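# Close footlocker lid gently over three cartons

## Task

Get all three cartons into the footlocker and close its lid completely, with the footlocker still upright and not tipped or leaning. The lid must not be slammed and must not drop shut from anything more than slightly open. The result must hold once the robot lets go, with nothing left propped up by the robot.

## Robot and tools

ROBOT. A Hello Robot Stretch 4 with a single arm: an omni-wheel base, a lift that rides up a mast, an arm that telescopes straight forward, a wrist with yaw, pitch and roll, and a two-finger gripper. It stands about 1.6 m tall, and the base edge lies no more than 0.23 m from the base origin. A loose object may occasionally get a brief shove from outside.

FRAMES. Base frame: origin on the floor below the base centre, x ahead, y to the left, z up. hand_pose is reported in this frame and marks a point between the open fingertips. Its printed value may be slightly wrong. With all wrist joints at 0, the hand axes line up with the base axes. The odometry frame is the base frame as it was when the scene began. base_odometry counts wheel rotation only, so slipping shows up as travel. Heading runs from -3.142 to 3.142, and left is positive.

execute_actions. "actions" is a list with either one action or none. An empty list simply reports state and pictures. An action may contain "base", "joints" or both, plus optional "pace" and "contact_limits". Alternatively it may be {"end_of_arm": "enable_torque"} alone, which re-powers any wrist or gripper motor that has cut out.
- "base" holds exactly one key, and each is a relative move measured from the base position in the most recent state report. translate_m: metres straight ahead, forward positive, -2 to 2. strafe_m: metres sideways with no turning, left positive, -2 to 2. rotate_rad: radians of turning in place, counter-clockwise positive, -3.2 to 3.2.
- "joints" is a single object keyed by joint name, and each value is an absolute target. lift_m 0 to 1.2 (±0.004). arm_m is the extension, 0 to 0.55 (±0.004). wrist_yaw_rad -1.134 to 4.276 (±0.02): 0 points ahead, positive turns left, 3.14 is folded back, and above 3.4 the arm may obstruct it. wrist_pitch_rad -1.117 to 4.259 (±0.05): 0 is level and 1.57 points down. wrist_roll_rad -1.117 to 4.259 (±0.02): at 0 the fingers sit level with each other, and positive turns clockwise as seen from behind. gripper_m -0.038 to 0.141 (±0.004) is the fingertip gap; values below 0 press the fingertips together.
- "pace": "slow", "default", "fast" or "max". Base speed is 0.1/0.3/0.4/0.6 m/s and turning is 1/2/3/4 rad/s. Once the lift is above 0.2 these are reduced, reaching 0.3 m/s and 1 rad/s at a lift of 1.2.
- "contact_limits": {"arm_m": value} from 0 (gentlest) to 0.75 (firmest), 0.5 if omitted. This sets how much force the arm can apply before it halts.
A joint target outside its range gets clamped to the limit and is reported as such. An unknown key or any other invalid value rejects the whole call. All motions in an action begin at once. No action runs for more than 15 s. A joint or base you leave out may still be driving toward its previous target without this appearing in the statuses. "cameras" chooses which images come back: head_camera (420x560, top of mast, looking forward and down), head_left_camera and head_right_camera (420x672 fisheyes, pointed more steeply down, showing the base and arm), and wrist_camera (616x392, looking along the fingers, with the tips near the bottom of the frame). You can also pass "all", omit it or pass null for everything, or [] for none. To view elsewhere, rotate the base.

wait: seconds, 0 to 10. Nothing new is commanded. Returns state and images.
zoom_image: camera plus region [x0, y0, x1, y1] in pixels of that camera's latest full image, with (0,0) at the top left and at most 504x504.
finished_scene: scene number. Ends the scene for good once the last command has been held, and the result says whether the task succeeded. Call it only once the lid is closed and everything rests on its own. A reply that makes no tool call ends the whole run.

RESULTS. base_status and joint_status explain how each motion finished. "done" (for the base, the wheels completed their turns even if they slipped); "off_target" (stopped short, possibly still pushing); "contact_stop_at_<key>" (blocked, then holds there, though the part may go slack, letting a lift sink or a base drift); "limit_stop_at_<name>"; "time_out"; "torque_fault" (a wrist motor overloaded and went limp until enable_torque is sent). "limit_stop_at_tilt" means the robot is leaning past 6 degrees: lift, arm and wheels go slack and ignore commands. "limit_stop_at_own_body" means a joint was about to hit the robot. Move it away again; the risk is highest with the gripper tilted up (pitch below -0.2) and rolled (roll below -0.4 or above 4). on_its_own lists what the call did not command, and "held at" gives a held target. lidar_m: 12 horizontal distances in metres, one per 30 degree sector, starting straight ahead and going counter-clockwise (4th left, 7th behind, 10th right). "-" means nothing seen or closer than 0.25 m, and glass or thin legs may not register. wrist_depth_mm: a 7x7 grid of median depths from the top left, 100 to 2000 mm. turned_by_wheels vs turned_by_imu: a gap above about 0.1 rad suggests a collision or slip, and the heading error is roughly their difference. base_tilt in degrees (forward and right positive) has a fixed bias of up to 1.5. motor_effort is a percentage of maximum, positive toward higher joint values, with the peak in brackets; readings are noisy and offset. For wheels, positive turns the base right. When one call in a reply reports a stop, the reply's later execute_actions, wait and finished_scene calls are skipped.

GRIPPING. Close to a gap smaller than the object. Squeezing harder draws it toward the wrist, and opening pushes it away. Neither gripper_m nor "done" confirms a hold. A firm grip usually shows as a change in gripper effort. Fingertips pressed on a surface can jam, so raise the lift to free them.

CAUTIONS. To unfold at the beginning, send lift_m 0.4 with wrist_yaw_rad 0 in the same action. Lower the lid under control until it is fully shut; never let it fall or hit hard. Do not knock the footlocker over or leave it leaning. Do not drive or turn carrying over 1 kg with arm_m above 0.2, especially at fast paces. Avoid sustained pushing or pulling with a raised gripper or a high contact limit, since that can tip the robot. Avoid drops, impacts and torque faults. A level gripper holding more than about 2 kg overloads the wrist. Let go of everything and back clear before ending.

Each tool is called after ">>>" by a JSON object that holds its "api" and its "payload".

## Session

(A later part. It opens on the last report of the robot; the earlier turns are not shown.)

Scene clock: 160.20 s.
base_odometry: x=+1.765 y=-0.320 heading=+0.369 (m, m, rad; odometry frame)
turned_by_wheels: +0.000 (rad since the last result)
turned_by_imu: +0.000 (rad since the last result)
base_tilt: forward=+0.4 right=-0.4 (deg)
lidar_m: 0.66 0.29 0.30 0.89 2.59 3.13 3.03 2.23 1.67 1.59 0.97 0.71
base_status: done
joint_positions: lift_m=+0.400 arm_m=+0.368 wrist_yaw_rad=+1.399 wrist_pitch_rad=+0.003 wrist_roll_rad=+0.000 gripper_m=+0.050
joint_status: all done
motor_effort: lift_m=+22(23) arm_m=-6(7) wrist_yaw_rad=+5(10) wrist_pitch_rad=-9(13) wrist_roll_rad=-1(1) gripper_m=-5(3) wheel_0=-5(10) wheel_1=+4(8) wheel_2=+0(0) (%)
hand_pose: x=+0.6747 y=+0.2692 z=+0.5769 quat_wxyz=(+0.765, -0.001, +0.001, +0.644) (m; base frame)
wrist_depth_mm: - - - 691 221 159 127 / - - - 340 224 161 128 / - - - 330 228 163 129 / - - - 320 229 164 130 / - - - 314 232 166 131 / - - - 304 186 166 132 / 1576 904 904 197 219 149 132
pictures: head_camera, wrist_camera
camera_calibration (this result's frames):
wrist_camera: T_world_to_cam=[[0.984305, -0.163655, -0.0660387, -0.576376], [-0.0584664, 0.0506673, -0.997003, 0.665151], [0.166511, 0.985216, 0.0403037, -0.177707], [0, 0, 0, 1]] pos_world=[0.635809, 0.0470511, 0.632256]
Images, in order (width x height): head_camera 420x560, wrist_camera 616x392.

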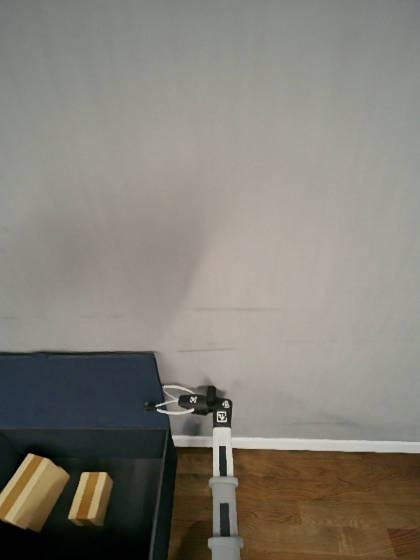

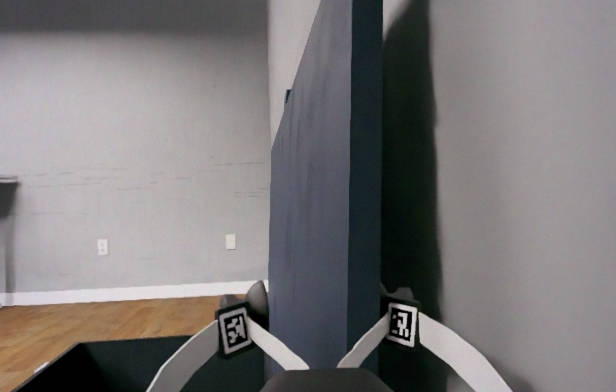

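Working. Continue up.

>>> {"api": "execute_actions", "payload": {"actions": [{"joints":{"lift_m":0.55},"pace":"slow"}], "cameras": ["wrist_camera","head_camera"]}}

Scene clock: 164.13 s.
base_odometry: x=+1.765 y=-0.320 heading=+0.369 (m, m, rad; odometry frame)
turned_by_wheels: +0.000 (rad since the last result)
turned_by_imu: +0.000 (rad since the last result)
base_tilt: forward=+0.3 right=-0.5 (deg)
lidar_m: 0.67 0.34 0.31 0.88 2.57 3.13 3.02 2.26 1.65 1.61 1.00 0.72
base_status: not commanded
joint_positions: lift_m=+0.550 arm_m=+0.368 wrist_yaw_rad=+1.399 wrist_pitch_rad=+0.003 wrist_roll_rad=+0.000 gripper_m=+0.050
joint_status: all done
motor_effort: lift_m=+22(22) arm_m=-7(7) wrist_yaw_rad=+3(5) wrist_pitch_rad=-8(8) wrist_roll_rad=+1(0) gripper_m=-4(3) wheel_0=-4(4) wheel_1=+4(4) wheel_2=+0(0) (%)
hand_pose: x=+0.6746 y=+0.2693 z=+0.7270 quat_wxyz=(+0.765, -0.001, +0.001, +0.644) (m; base frame)
wrist_depth_mm: - - - 715 260 159 127 / - - - 732 267 161 128 / - - - 768 271 163 129 / - - - 549 250 164 131 / - - - 303 231 166 131 / - - - 304 187 166 132 / - - 1708 195 220 142 132
pictures: head_camera, wrist_camera
camera_calibration (this result's frames):
wrist_camera: T_world_to_cam=[[0.984395, -0.163113, -0.0660355, -0.566519], [-0.0584262, 0.0510204, -0.996987, 0.814681], [0.165991, 0.985287, 0.0406941, -0.183757], [0, 0, 0, 1]] pos_world=[0.635779, 0.0470809, 0.782294]
Images, in order (width x height): head_camera 420x560, wrist_camera 616x392.

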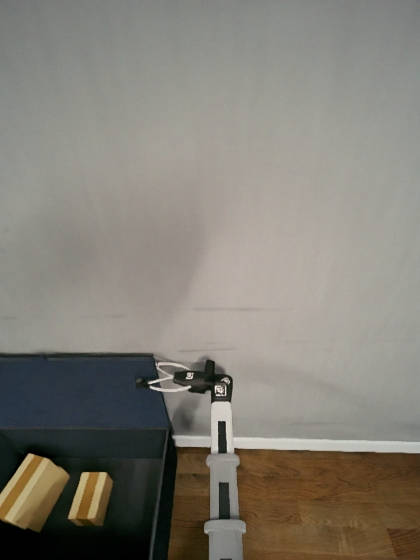

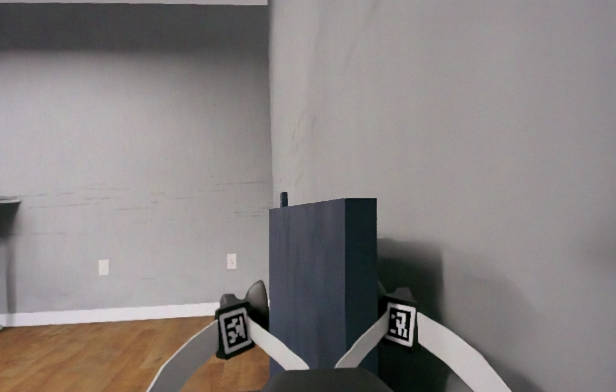

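>>> {"api": "execute_actions", "payload": {"actions": [{"joints":{"gripper_m":0.025},"pace":"slow"}], "cameras": ["wrist_camera"]}}

>>> {"api": "execute_actions", "payload": {"actions": [{"joints":{"arm_m":0.33},"pace":"slow"}], "cameras": ["wrist_camera"]}}

Scene clock: 175.87 s.
base_odometry: x=+1.765 y=-0.320 heading=+0.369 (m, m, rad; odometry frame)
turned_by_wheels: +0.000 (rad since the last result)
turned_by_imu: +0.000 (rad since the last result)
base_tilt: forward=+0.3 right=-0.5 (deg)
lidar_m: 0.66 0.34 0.33 0.86 2.55 3.11 3.00 2.20 1.65 1.61 0.96 0.72
base_status: not commanded
joint_positions: lift_m=+0.550 arm_m=+0.368 wrist_yaw_rad=+1.399 wrist_pitch_rad=+0.003 wrist_roll_rad=+0.000 gripper_m=+0.025
joint_status: all done
motor_effort: lift_m=+23(22) arm_m=-7(7) wrist_yaw_rad=+2(3) wrist_pitch_rad=-5(10) wrist_roll_rad=-1(2) gripper_m=-3(4) wheel_0=-5(4) wheel_1=+4(4) wheel_2=+0(0) (%)
hand_pose: x=+0.6745 y=+0.2694 z=+0.7271 quat_wxyz=(+0.765, -0.001, +0.001, +0.644) (m; base frame)
wrist_depth_mm: - - - 707 262 160 127 / - - - 741 266 161 129 / - - - 759 271 163 130 / - - - 517 273 165 131 / - - - 204 277 166 131 / - - - 196 210 167 132 / - - 1708 172 237 142 132
pictures: wrist_camera
camera_calibration (this result's frames):
wrist_camera: T_world_to_cam=[[0.98446, -0.162723, -0.0660323, -0.566556], [-0.0583699, 0.051433, -0.996969, 0.814638], [0.165626, 0.98533, 0.0411356, -0.183881], [0, 0, 0, 1]] pos_world=[0.635758, 0.0470928, 0.782322]
Images, in order (width x height): wrist_camera 616x392.

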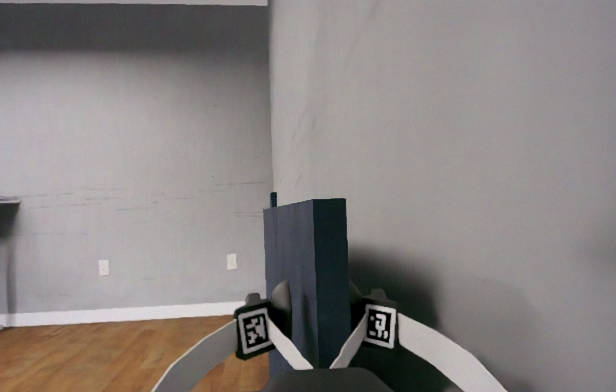

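Scene clock: 177.37 s.
base_odometry: x=+1.765 y=-0.320 heading=+0.369 (m, m, rad; odometry frame)
turned_by_wheels: +0.000 (rad since the last result)
turned_by_imu: +0.000 (rad since the last result)
base_tilt: forward=+0.2 right=-0.4 (deg)
lidar_m: 0.68 0.33 0.29 0.86 2.56 3.12 3.02 2.23 1.65 1.59 0.96 0.71
base_status: not commanded
joint_positions: lift_m=+0.550 arm_m=+0.331 wrist_yaw_rad=+1.400 wrist_pitch_rad=+0.002 wrist_roll_rad=+0.000 gripper_m=+0.025
joint_status: all done
motor_effort: lift_m=+22(22) arm_m=-6(7) wrist_yaw_rad=+0(2) wrist_pitch_rad=-5(8) wrist_roll_rad=+2(1) gripper_m=-4(3) wheel_0=-4(4) wheel_1=+4(4) wheel_2=+0(0) (%)
hand_pose: x=+0.6372 y=+0.2695 z=+0.7272 quat_wxyz=(+0.765, -0.001, +0.001, +0.644) (m; base frame)
wrist_depth_mm: - - - 1008 366 224 174 / - - - 1042 370 225 176 / - - - 1078 379 228 177 / - - - 866 384 229 178 / - - - 254 387 232 179 / - - - 205 211 234 180 / - - 1756 161 332 198 181
pictures: wrist_camera
camera_calibration (this result's frames):
wrist_camera: T_world_to_cam=[[0.984629, -0.161696, -0.066031, -0.530234], [-0.0583992, 0.0515105, -0.996963, 0.81249], [0.164606, 0.985495, 0.0412759, -0.177346], [0, 0, 0, 1]] pos_world=[0.598725, 0.0471851, 0.782331]
Images, in order (width x height): wrist_camera 616x392.

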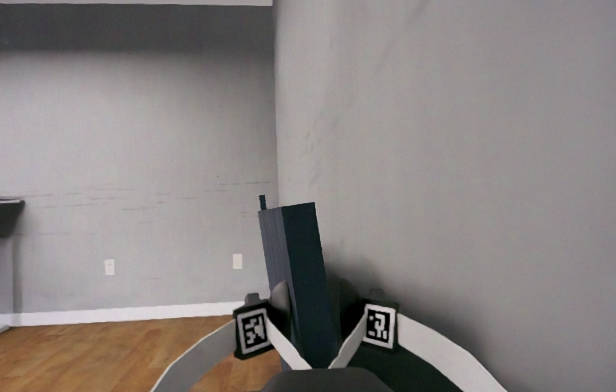

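>>> {"api": "execute_actions", "payload": {"actions": [{"joints":{"arm_m":0.225,"lift_m":0.522,"wrist_roll_rad":-0.35,"gripper_m":0.03},"pace":"slow"}], "cameras": ["wrist_camera","head_camera"]}}

Scene clock: 188.43 s.
base_odometry: x=+1.765 y=-0.320 heading=+0.369 (m, m, rad; odometry frame)
turned_by_wheels: +0.000 (rad since the last result)
turned_by_imu: +0.000 (rad since the last result)
base_tilt: forward=+0.2 right=-0.4 (deg)
lidar_m: 0.67 0.33 0.32 0.91 2.55 3.12 3.03 2.22 1.68 1.59 0.96 0.71
base_status: not commanded
joint_positions: lift_m=+0.522 arm_m=+0.226 wrist_yaw_rad=+1.401 wrist_pitch_rad=+0.004 wrist_roll_rad=-0.350 gripper_m=+0.030
joint_status: all done
motor_effort: lift_m=+15(20) arm_m=-6(8) wrist_yaw_rad=-3(3) wrist_pitch_rad=-10(10) wrist_roll_rad=+1(0) gripper_m=-6(6) wheel_0=-4(4) wheel_1=+4(4) wheel_2=+0(0) (%)
hand_pose: x=+0.5320 y=+0.2696 z=+0.6994 quat_wxyz=(+0.753, -0.134, -0.111, +0.635) (m; base frame)
wrist_depth_mm: - - - - 1430 640 439 / - - - - 1138 580 399 / - - - - 946 525 377 / - - - 1618 809 480 351 / - - - 410 715 442 332 / 1661 1983 - 206 208 410 319 / 1138 917 190 181 484 343 300
pictures: head_camera, wrist_camera
camera_calibration (this result's frames):
wrist_camera: T_world_to_cam=[[0.947607, -0.15335, 0.280223, -0.653152], [0.282348, -0.00819365, -0.959277, 0.587089], [0.149401, 0.988138, 0.0355338, -0.147578], [0, 0, 0, 1]] pos_world=[0.475216, 0.0504766, 0.751453]
Images, in order (width x height): head_camera 420x560, wrist_camera 616x392.

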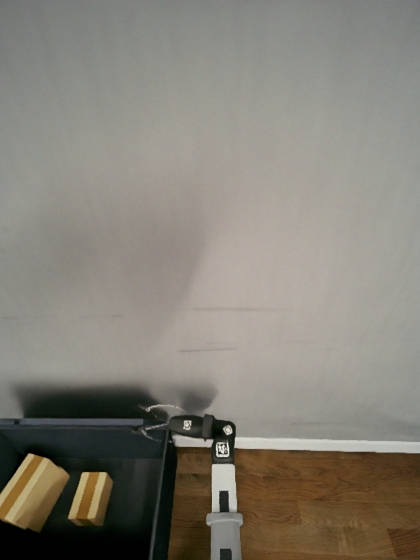

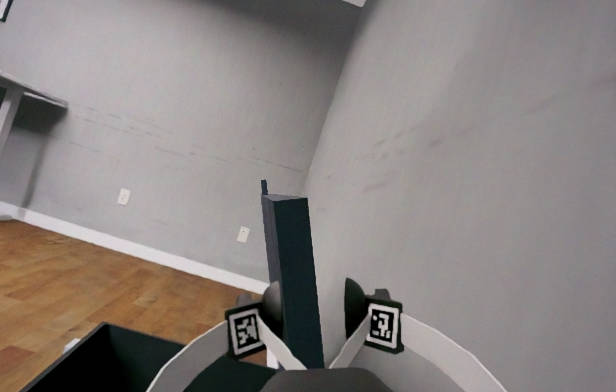

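>>> {"api": "execute_actions", "payload": {"actions": [{"base":{"translate_m":-0.1},"joints":{"lift_m":0.461,"wrist_roll_rad":-0.7},"pace":"slow"}], "cameras": ["wrist_camera","head_left_camera"]}}

Scene clock: 193.27 s.
base_odometry: x=+1.672 y=-0.356 heading=+0.369 (m, m, rad; odometry frame)
turned_by_wheels: +0.000 (rad since the last result)
turned_by_imu: +0.000 (rad since the last result)
base_tilt: forward=+0.3 right=-0.4 (deg)
lidar_m: 0.79 0.39 0.43 3.09 2.57 2.99 2.89 2.27 1.68 1.61 1.12 0.81
base_status: done
joint_positions: lift_m=+0.461 arm_m=+0.226 wrist_yaw_rad=+1.401 wrist_pitch_rad=+0.007 wrist_roll_rad=-0.700 gripper_m=+0.030
joint_status: all done
motor_effort: lift_m=+16(17) arm_m=-6(6) wrist_yaw_rad=-4(12) wrist_pitch_rad=-16(18) wrist_roll_rad=-1(6) gripper_m=-5(5) wheel_0=-4(7) wheel_1=-5(6) wheel_2=+6(8) (%)
hand_pose: x=+0.5318 y=+0.2696 z=+0.6375 quat_wxyz=(+0.717, -0.264, -0.219, +0.607) (m; base frame)
wrist_depth_mm: - - - - - - 1098 / - - - - - 1397 842 / - - - - - 1042 715 / 1708 - - - 1430 842 621 / 1336 1808 - 1576 1060 699 535 / 676 946 960 206 208 597 473 / 842 768 778 172 609 480 427
pictures: head_left_camera, wrist_camera
camera_calibration (this result's frames):
wrist_camera: T_world_to_cam=[[0.795926, -0.124272, 0.592502, -0.761867], [0.589692, -0.0623118, -0.805221, 0.280719], [0.136986, 0.99029, 0.0236864, -0.131804], [0, 0, 0, 1]] pos_world=[0.458908, 0.0533381, 0.68057]
Images, in order (width x height): head_left_camera 420x672, wrist_camera 616x392.

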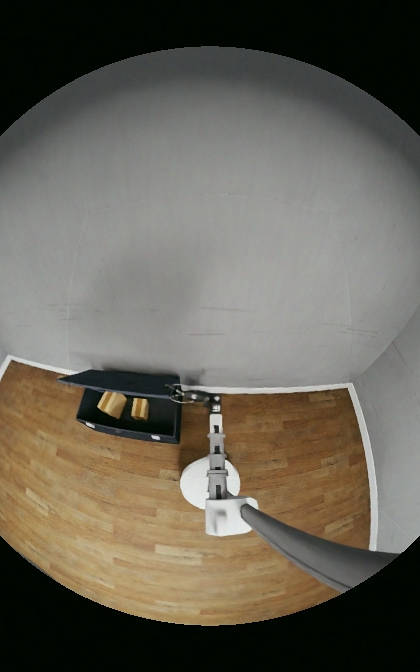

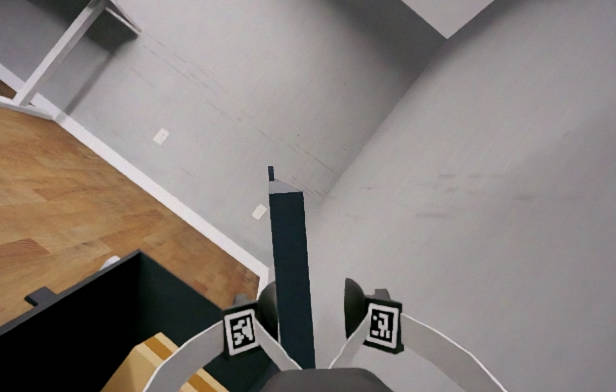

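>>> {"api": "execute_actions", "payload": {"actions": [{"base":{"strafe_m":0.015},"joints":{"arm_m":0.145,"lift_m":0.374,"wrist_roll_rad":-1.0},"pace":"slow"}], "cameras": ["wrist_camera","head_left_camera"]}}

Scene clock: 198.43 s.
base_odometry: x=+1.666 y=-0.342 heading=+0.370 (m, m, rad; odometry frame)
turned_by_wheels: +0.000 (rad since the last result)
turned_by_imu: +0.000 (rad since the last result)
base_tilt: forward=+0.2 right=-0.5 (deg)
lidar_m: 0.78 0.38 0.44 3.06 2.54 2.96 2.92 2.28 1.67 1.61 1.12 0.80
base_status: done
joint_positions: lift_m=+0.374 arm_m=+0.146 wrist_yaw_rad=+1.400 wrist_pitch_rad=+0.009 wrist_roll_rad=-1.000 gripper_m=+0.030
joint_status: all done
motor_effort: lift_m=+17(16) arm_m=-8(7) wrist_yaw_rad=+1(16) wrist_pitch_rad=-23(23) wrist_roll_rad=+1(4) gripper_m=-5(7) wheel_0=-2(9) wheel_1=+5(10) wheel_2=+0(4) (%)
hand_pose: x=+0.4524 y=+0.2694 z=+0.5499 quat_wxyz=(+0.670, -0.369, -0.306, +0.567) (m; base frame)
wrist_depth_mm: 1983 - - - - - - / 1576 - - - - - - / 1255 - - - - - 1430 / 1060 1464 - - - 1397 1008 / 854 946 960 1708 1464 1025 798 / 723 946 741 205 208 798 661 / 699 732 707 170 723 627 569
pictures: head_left_camera, wrist_camera
camera_calibration (this result's frames):
wrist_camera: T_world_to_cam=[[0.588093, -0.0866973, 0.804133, -0.679279], [0.7981, -0.098937, -0.594347, 0.0565899], [0.131087, 0.99131, 0.0110089, -0.10928], [0, 0, 0, 1]] pos_world=[0.36864, 0.0550371, 0.581068]
Images, in order (width x height): head_left_camera 420x672, wrist_camera 616x392.

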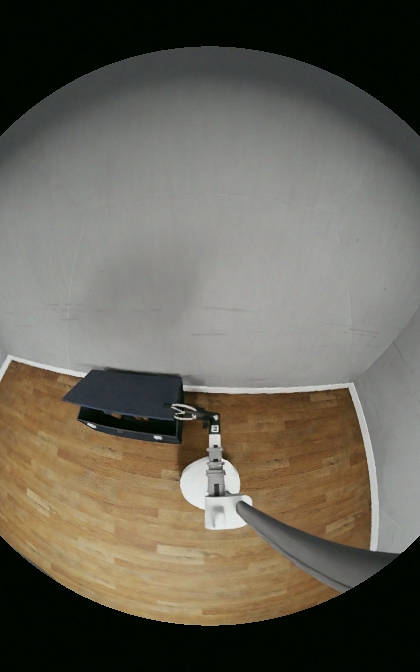

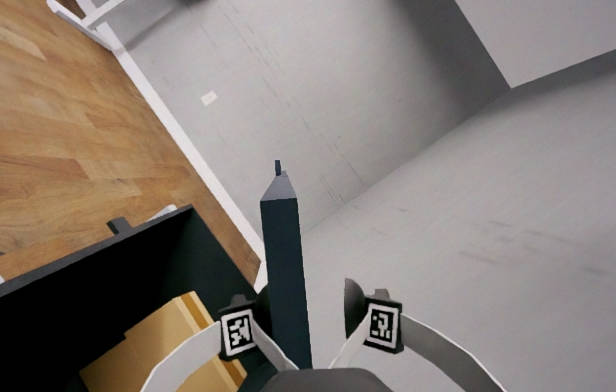

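>>> {"api": "execute_actions", "payload": {"actions": [{"joints":{"arm_m":0.10,"lift_m":0.275,"wrist_roll_rad":-1.11},"pace":"slow"}], "cameras": ["wrist_camera","head_left_camera"]}}

Scene clock: 203.53 s.
base_odometry: x=+1.666 y=-0.342 heading=+0.370 (m, m, rad; odometry frame)
turned_by_wheels: +0.000 (rad since the last result)
turned_by_imu: +0.000 (rad since the last result)
base_tilt: forward=+0.3 right=-0.4 (deg)
lidar_m: 0.78 0.35 0.43 3.05 2.51 3.00 2.92 2.25 1.68 1.61 1.10 0.80
base_status: not commanded
joint_positions: lift_m=+0.275 arm_m=+0.101 wrist_yaw_rad=+1.399 wrist_pitch_rad=+0.009 wrist_roll_rad=-1.110 gripper_m=+0.030
joint_status: all done
on_its_own: wrist_pitch_rad is at rest, and its effort (-24) is outside its rest range (-23 to +23)
motor_effort: lift_m=+17(17) arm_m=-8(8) wrist_yaw_rad=+5(8) wrist_pitch_rad=-24(26) wrist_roll_rad=+3(2) gripper_m=-4(7) wheel_0=-2(2) wheel_1=+5(5) wheel_2=+0(0) (%)
hand_pose: x=+0.4078 y=+0.2692 z=+0.4508 quat_wxyz=(+0.649, -0.406, -0.336, +0.549) (m; base frame)
wrist_depth_mm: 1255 - - - - - - / 1060 1808 - - - - - / 904 1430 - - - - 1921 / 788 1182 960 - - 1756 1308 / 668 379 960 831 1661 1205 976 / 430 809 732 205 208 946 778 / 169 683 715 171 798 707 661
pictures: head_left_camera, wrist_camera
camera_calibration (this result's frames):
wrist_camera: T_world_to_cam=[[0.497474, -0.0709883, 0.864569, -0.567933], [0.857603, -0.109715, -0.502474, -0.0295133], [0.130526, 0.991425, 0.00629938, -0.0998444], [0, 0, 0, 1]] pos_world=[0.320875, 0.0554336, 0.476817]
Images, in order (width x height): head_left_camera 420x672, wrist_camera 616x392.

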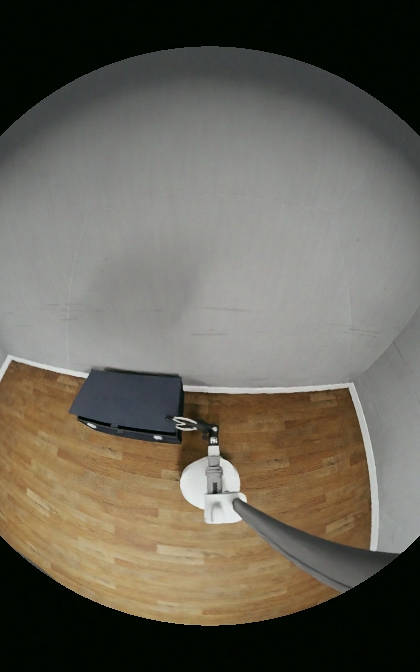

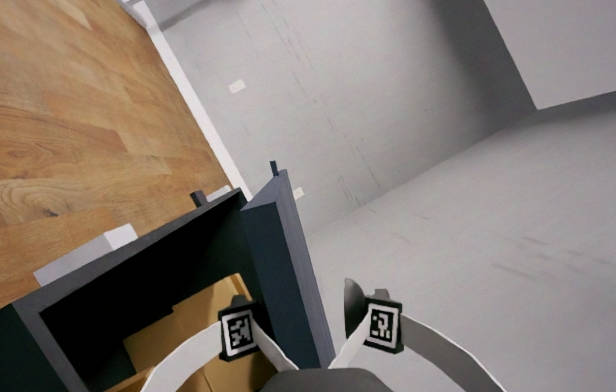

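>>> {"api": "execute_actions", "payload": {"actions": [{"base":{"strafe_m":-0.025},"joints":{"arm_m":0.09,"lift_m":0.24},"pace":"slow"}], "cameras": ["wrist_camera","head_left_camera"]}}

Scene clock: 208.60 s.
base_odometry: x=+1.675 y=-0.366 heading=+0.370 (m, m, rad; odometry frame)
turned_by_wheels: +0.000 (rad since the last result)
turned_by_imu: +0.000 (rad since the last result)
base_tilt: forward=+0.2 right=-0.5 (deg)
lidar_m: 0.79 0.39 0.44 3.09 2.61 3.00 2.92 2.25 1.65 1.58 1.10 0.81
base_status: done
joint_positions: lift_m=+0.240 arm_m=+0.091 wrist_yaw_rad=+1.402 wrist_pitch_rad=+0.009 wrist_roll_rad=-1.110 gripper_m=+0.030
joint_status: all done
on_its_own: wrist_pitch_rad is at rest, and its effort (-24) is outside its rest range (-23 to +23)
motor_effort: lift_m=+17(17) arm_m=-7(8) wrist_yaw_rad=-6(6) wrist_pitch_rad=-24(23) wrist_roll_rad=+2(2) gripper_m=-9(6) wheel_0=+6(10) wheel_1=-4(8) wheel_2=+0(2) (%)
hand_pose: x=+0.3967 y=+0.2697 z=+0.4159 quat_wxyz=(+0.648, -0.405, -0.337, +0.550) (m; base frame)
wrist_depth_mm: 1138 - - - - - - / 960 1661 - - - - - / 842 1308 - - - - 1983 / 750 1118 1661 - - 1863 1366 / 668 298 991 473 1708 1281 1025 / 203 190 768 206 208 960 798 / 190 192 750 196 820 741 668
pictures: head_left_camera, wrist_camera
camera_calibration (this result's frames):
wrist_camera: T_world_to_cam=[[0.49773, -0.0691524, 0.864571, -0.532714], [0.858027, -0.106365, -0.50247, -0.0385117], [0.126707, 0.99192, 0.0063937, -0.0973394], [0, 0, 0, 1]] pos_world=[0.310525, 0.0556182, 0.44184]
Images, in order (width x height): head_left_camera 420x672, wrist_camera 616x392.

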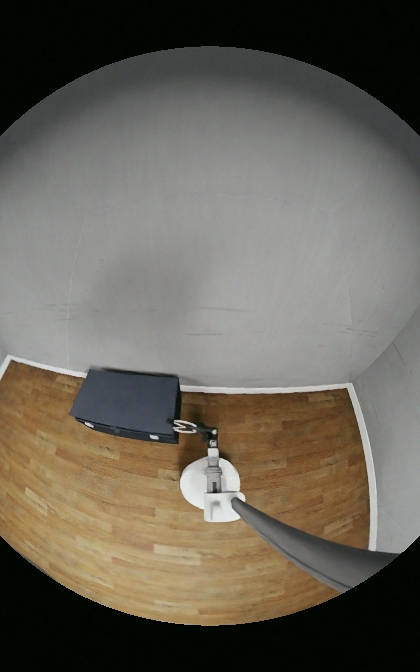

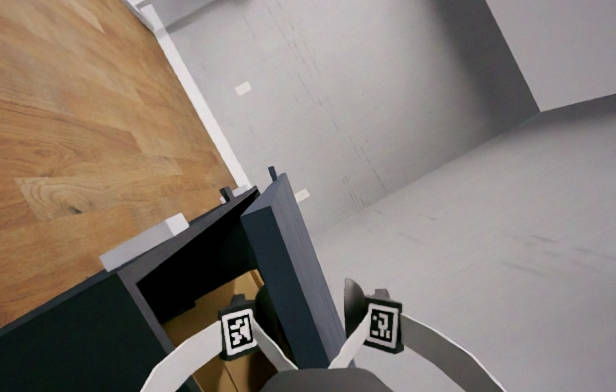

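>>> {"api": "execute_actions", "payload": {"actions": [{"base":{"strafe_m":-0.012},"joints":{"lift_m":0.22},"pace":"slow"}], "cameras": ["wrist_camera"]}}

Scene clock: 211.57 s.
base_odometry: x=+1.679 y=-0.377 heading=+0.370 (m, m, rad; odometry frame)
turned_by_wheels: +0.000 (rad since the last result)
turned_by_imu: +0.000 (rad since the last result)
base_tilt: forward=+0.4 right=-0.5 (deg)
lidar_m: 0.78 0.38 0.43 3.11 2.57 3.00 2.92 2.21 1.65 1.57 1.10 0.80
base_status: done
joint_positions: lift_m=+0.220 arm_m=+0.091 wrist_yaw_rad=+1.403 wrist_pitch_rad=+0.008 wrist_roll_rad=-1.110 gripper_m=+0.030
joint_status: all done
on_its_own: wrist_pitch_rad is at rest, and its effort (-24) is outside its rest range (-23 to +23)
motor_effort: lift_m=+16(16) arm_m=-7(7) wrist_yaw_rad=-7(7) wrist_pitch_rad=-24(24) wrist_roll_rad=+1(2) gripper_m=-6(9) wheel_0=+6(9) wheel_1=-3(8) wheel_2=+0(3) (%)
hand_pose: x=+0.3966 y=+0.2698 z=+0.3959 quat_wxyz=(+0.648, -0.405, -0.337, +0.550) (m; base frame)
wrist_depth_mm: 1118 - - - - - - / 931 1618 - - - - - / 809 1281 - - - - 1921 / 699 1060 991 - - 1863 1366 / 627 309 991 418 1756 1281 1025 / 208 202 205 207 209 976 809 / 202 204 207 208 798 732 683
pictures: wrist_camera
camera_calibration (this result's frames):
wrist_camera: T_world_to_cam=[[0.49771, -0.0692517, 0.864575, -0.5154], [0.858066, -0.106097, -0.502461, -0.0485758], [0.126525, 0.991941, 0.00661723, -0.0972517], [0, 0, 0, 1]] pos_world=[0.310506, 0.0556219, 0.421838]
Images, in order (width x height): wrist_camera 616x392.

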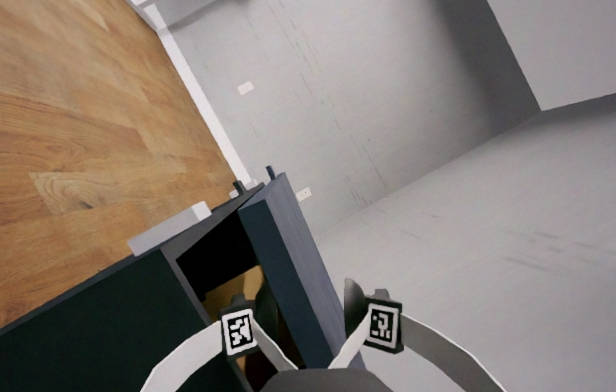

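>>> {"api": "zoom_image", "payload": {"camera": "wrist_camera", "region": [140, 180, 420, 392]}}

Region (140, 180, 420, 392) of wrist_camera's 616x392 image, scaled by 1.800; it fills the top 382 rows of this view, and the rest is white.

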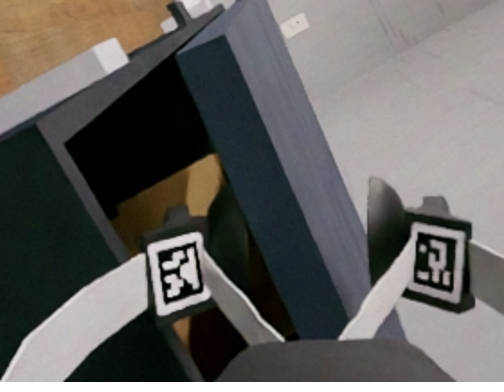

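>>> {"api": "execute_actions", "payload": {"actions": [{"base":{"strafe_m":-0.01},"joints":{"lift_m":0.21},"pace":"slow"}], "cameras": ["wrist_camera"]}}

Scene clock: 216.97 s.
base_odometry: x=+1.683 y=-0.386 heading=+0.370 (m, m, rad; odometry frame)
turned_by_wheels: +0.000 (rad since the last result)
turned_by_imu: +0.000 (rad since the last result)
base_tilt: forward=+0.3 right=-0.4 (deg)
lidar_m: 0.77 0.41 0.45 3.11 2.60 2.99 2.94 2.19 1.65 1.59 1.11 0.81
base_status: done
joint_positions: lift_m=+0.210 arm_m=+0.091 wrist_yaw_rad=+1.403 wrist_pitch_rad=+0.006 wrist_roll_rad=-1.110 gripper_m=+0.030
joint_status: all done
motor_effort: lift_m=+16(16) arm_m=-7(7) wrist_yaw_rad=-7(7) wrist_pitch_rad=-14(24) wrist_roll_rad=+2(2) gripper_m=-6(7) wheel_0=+8(9) wheel_1=-5(8) wheel_2=+0(0) (%)
hand_pose: x=+0.3966 y=+0.2698 z=+0.3867 quat_wxyz=(+0.648, -0.404, -0.338, +0.550) (m; base frame)
wrist_depth_mm: 1078 - - - - - - / 917 1618 - - - - - / 788 1229 - - - - - / 699 1042 1464 - - 1863 1336 / 621 320 1008 449 1808 1281 1025 / 211 211 213 216 208 960 798 / 213 214 190 191 798 723 676
pictures: wrist_camera
camera_calibration (this result's frames):
wrist_camera: T_world_to_cam=[[0.497363, -0.0712952, 0.864608, -0.506755], [0.858273, -0.104859, -0.502366, -0.0536455], [0.126478, 0.991928, 0.00903787, -0.0981141], [0, 0, 0, 1]] pos_world=[0.310493, 0.0555677, 0.412081]
Images, in order (width x height): wrist_camera 616x392.

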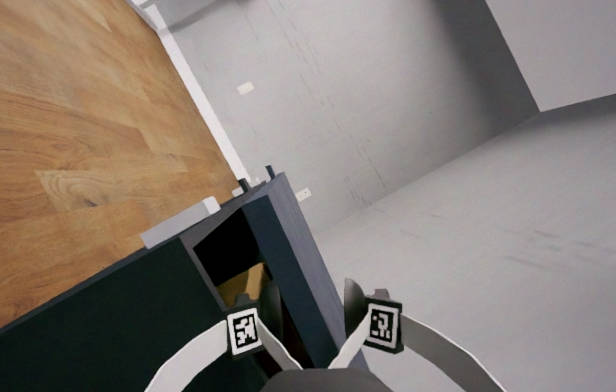

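>>> {"api": "execute_actions", "payload": {"actions": [{"base":{"strafe_m":-0.008},"joints":{"arm_m":0.065},"pace":"slow"}], "cameras": ["wrist_camera"]}}

Scene clock: 221.27 s.
base_odometry: x=+1.686 y=-0.393 heading=+0.370 (m, m, rad; odometry frame)
turned_by_wheels: +0.000 (rad since the last result)
turned_by_imu: +0.000 (rad since the last result)
base_tilt: forward=+0.2 right=-0.4 (deg)
lidar_m: 0.78 0.40 0.45 3.14 2.57 2.98 2.95 2.19 1.62 1.56 1.10 0.80
base_status: done
joint_positions: lift_m=+0.210 arm_m=+0.066 wrist_yaw_rad=+1.397 wrist_pitch_rad=+0.007 wrist_roll_rad=-1.110 gripper_m=+0.030
joint_status: all done
motor_effort: lift_m=+16(15) arm_m=-8(8) wrist_yaw_rad=+10(10) wrist_pitch_rad=-18(20) wrist_roll_rad=+3(1) gripper_m=-4(7) wheel_0=+2(9) wheel_1=-5(9) wheel_2=+0(1) (%)
hand_pose: x=+0.3733 y=+0.2690 z=+0.3864 quat_wxyz=(+0.650, -0.406, -0.337, +0.548) (m; base frame)
wrist_depth_mm: 1060 - - - - - - / 904 1618 - - - - - / 778 1255 - - - - - / 683 1025 1618 - - 1863 1366 / 621 778 332 466 1756 1336 1025 / 517 224 224 228 208 1008 820 / 224 224 225 197 820 750 707
pictures: wrist_camera
camera_calibration (this result's frames):
wrist_camera: T_world_to_cam=[[0.497036, -0.0734626, 0.864615, -0.494317], [0.857593, -0.110272, -0.502369, -0.0321837], [0.132248, 0.991183, 0.00819185, -0.0960145], [0, 0, 0, 1]] pos_world=[0.285992, 0.0553051, 0.412012]
Images, in order (width x height): wrist_camera 616x392.

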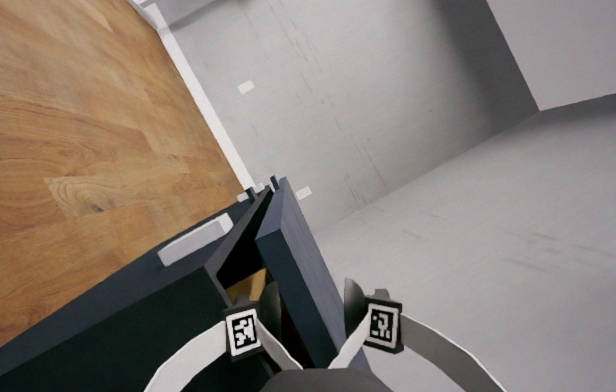

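>>> {"api": "execute_actions", "payload": {"actions": [{"base":{"strafe_m":-0.007},"joints":{"lift_m":0.204},"pace":"slow"}], "cameras": ["wrist_camera"]}}

Scene clock: 224.03 s.
base_odometry: x=+1.688 y=-0.399 heading=+0.370 (m, m, rad; odometry frame)
turned_by_wheels: +0.000 (rad since the last result)
turned_by_imu: +0.000 (rad since the last result)
base_tilt: forward=+0.2 right=-0.4 (deg)
lidar_m: 0.78 0.40 0.46 3.13 2.60 3.02 2.91 2.17 1.61 1.56 1.11 0.81
base_status: done
joint_positions: lift_m=+0.204 arm_m=+0.066 wrist_yaw_rad=+1.400 wrist_pitch_rad=+0.009 wrist_roll_rad=-1.111 gripper_m=+0.030
joint_status: all done
motor_effort: lift_m=+18(17) arm_m=-7(8) wrist_yaw_rad=+1(10) wrist_pitch_rad=-23(31) wrist_roll_rad=+2(2) gripper_m=-6(8) wheel_0=+5(6) wheel_1=-6(9) wheel_2=+0(0) (%)
hand_pose: x=+0.3725 y=+0.2694 z=+0.3797 quat_wxyz=(+0.649, -0.406, -0.337, +0.549) (m; base frame)
wrist_depth_mm: 1042 - - - - - - / 878 1499 - - - - - / 768 1205 - - - - - / 676 991 1576 - - 1863 1366 / 609 750 340 459 1808 1336 1025 / 508 229 229 234 208 1008 831 / 231 231 234 236 759 759 707
pictures: wrist_camera
camera_calibration (this result's frames):
wrist_camera: T_world_to_cam=[[0.497463, -0.0703467, 0.864628, -0.489055], [0.857767, -0.108882, -0.502374, -0.0352087], [0.129483, 0.991562, 0.00617615, -0.0945223], [0, 0, 0, 1]] pos_world=[0.285726, 0.0554878, 0.405746]
Images, in order (width x height): wrist_camera 616x392.

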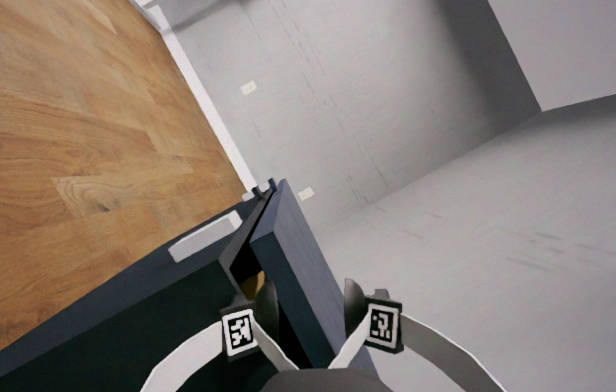

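The block cleared the rim; only the pad holds the lid now. Lower further.

>>> {"api": "execute_actions", "payload": {"actions": [{"joints":{"lift_m":0.193},"pace":"slow"}], "cameras": ["wrist_camera"]}}

Scene clock: 226.40 s.
base_odometry: x=+1.688 y=-0.399 heading=+0.370 (m, m, rad; odometry frame)
turned_by_wheels: +0.000 (rad since the last result)
turned_by_imu: +0.000 (rad since the last result)
base_tilt: forward=+0.2 right=-0.4 (deg)
lidar_m: 0.78 0.40 0.43 3.11 2.57 2.99 2.92 2.17 1.62 1.56 1.11 0.80
base_status: not commanded
joint_positions: lift_m=+0.193 arm_m=+0.066 wrist_yaw_rad=+1.401 wrist_pitch_rad=+0.004 wrist_roll_rad=-1.111 gripper_m=+0.030
joint_status: all done
motor_effort: lift_m=+15(18) arm_m=-6(7) wrist_yaw_rad=-2(2) wrist_pitch_rad=-10(23) wrist_roll_rad=+1(1) gripper_m=-3(6) wheel_0=+5(5) wheel_1=-6(5) wheel_2=+0(0) (%)
hand_pose: x=+0.3720 y=+0.2696 z=+0.3702 quat_wxyz=(+0.649, -0.404, -0.338, +0.549) (m; base frame)
wrist_depth_mm: 1060 - - - - - - / 878 1537 - - - - - / 759 1229 - - - - - / 668 1008 1618 - - 1921 1397 / 597 759 310 421 1756 1336 1042 / 500 229 229 234 208 991 831 / 229 229 231 235 715 759 715
pictures: wrist_camera
camera_calibration (this result's frames):
wrist_camera: T_world_to_cam=[[0.496902, -0.0735016, 0.864689, -0.479569], [0.858303, -0.105435, -0.502194, -0.0407188], [0.128081, 0.991706, 0.0106959, -0.0957876], [0, 0, 0, 1]] pos_world=[0.285516, 0.0554508, 0.395253]
Images, in order (width x height): wrist_camera 616x392.

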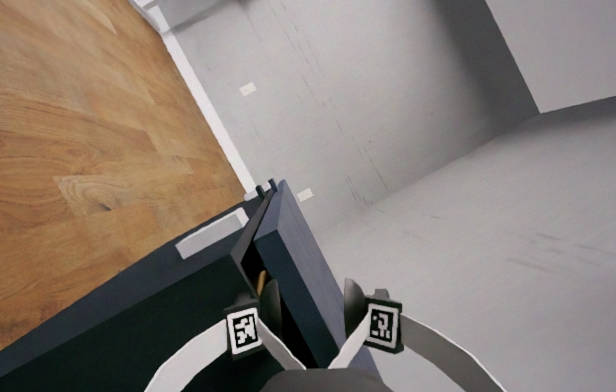

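Gap is ~1.7 cm. Withdraw slowly.

>>> {"api": "execute_actions", "payload": {"actions": [{"base":{"strafe_m":-0.05},"pace":"slow"}], "cameras": ["wrist_camera","head_left_camera"]}}

Scene clock: 230.10 s.
base_odometry: x=+1.706 y=-0.446 heading=+0.370 (m, m, rad; odometry frame)
turned_by_wheels: +0.000 (rad since the last result)
turned_by_imu: +0.000 (rad since the last result)
base_tilt: forward=+0.2 right=-0.3 (deg)
lidar_m: 0.77 0.45 0.45 3.18 2.63 3.00 2.92 2.12 1.55 1.50 1.09 0.81
base_status: done
joint_positions: lift_m=+0.193 arm_m=+0.066 wrist_yaw_rad=+1.400 wrist_pitch_rad=+0.003 wrist_roll_rad=-1.110 gripper_m=+0.030
joint_status: not commanded
motor_effort: lift_m=+16(16) arm_m=-6(6) wrist_yaw_rad=+1(4) wrist_pitch_rad=-7(17) wrist_roll_rad=+3(2) gripper_m=-3(5) wheel_0=+4(10) wheel_1=-4(8) wheel_2=+0(2) (%)
hand_pose: x=+0.3723 y=+0.2694 z=+0.3707 quat_wxyz=(+0.650, -0.404, -0.339, +0.548) (m; base frame)
wrist_depth_mm: 1060 - - - - - - / 878 1576 - - - - - / 759 1229 - - - - - / 676 991 1618 - - 1921 1397 / 603 768 281 691 1756 1308 1042 / 500 278 278 285 208 991 820 / 277 281 282 232 778 750 699
pictures: head_left_camera, wrist_camera
camera_calibration (this result's frames):
wrist_camera: T_world_to_cam=[[0.496669, -0.0756647, 0.864636, -0.479444], [0.858265, -0.105514, -0.502243, -0.0407207], [0.129233, 0.991535, 0.0125351, -0.0967433], [0, 0, 0, 1]] pos_world=[0.285576, 0.0553508, 0.395306]
Images, in order (width x height): head_left_camera 420x672, wrist_camera 616x392.

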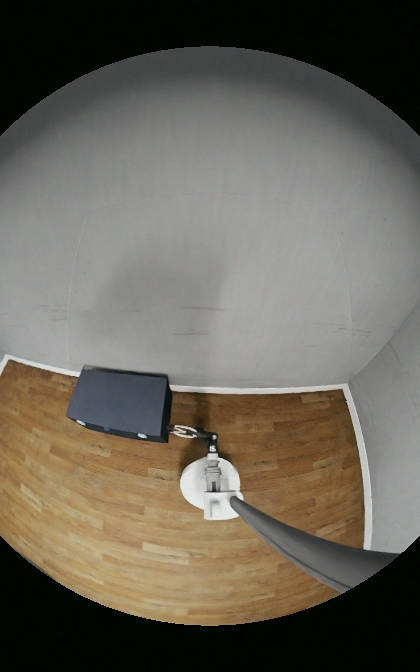

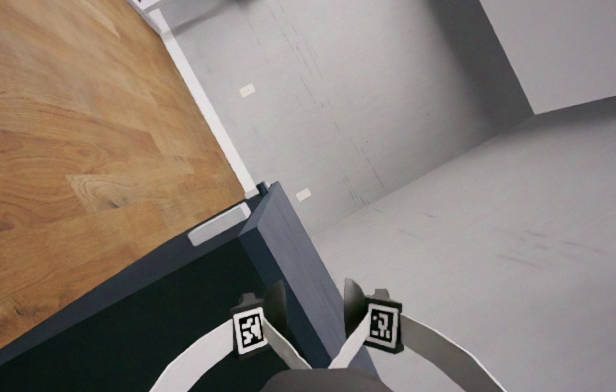

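Closed.

>>> {"api": "finished_scene", "payload": {"scene": 1}}

The scene is finished: the task was done.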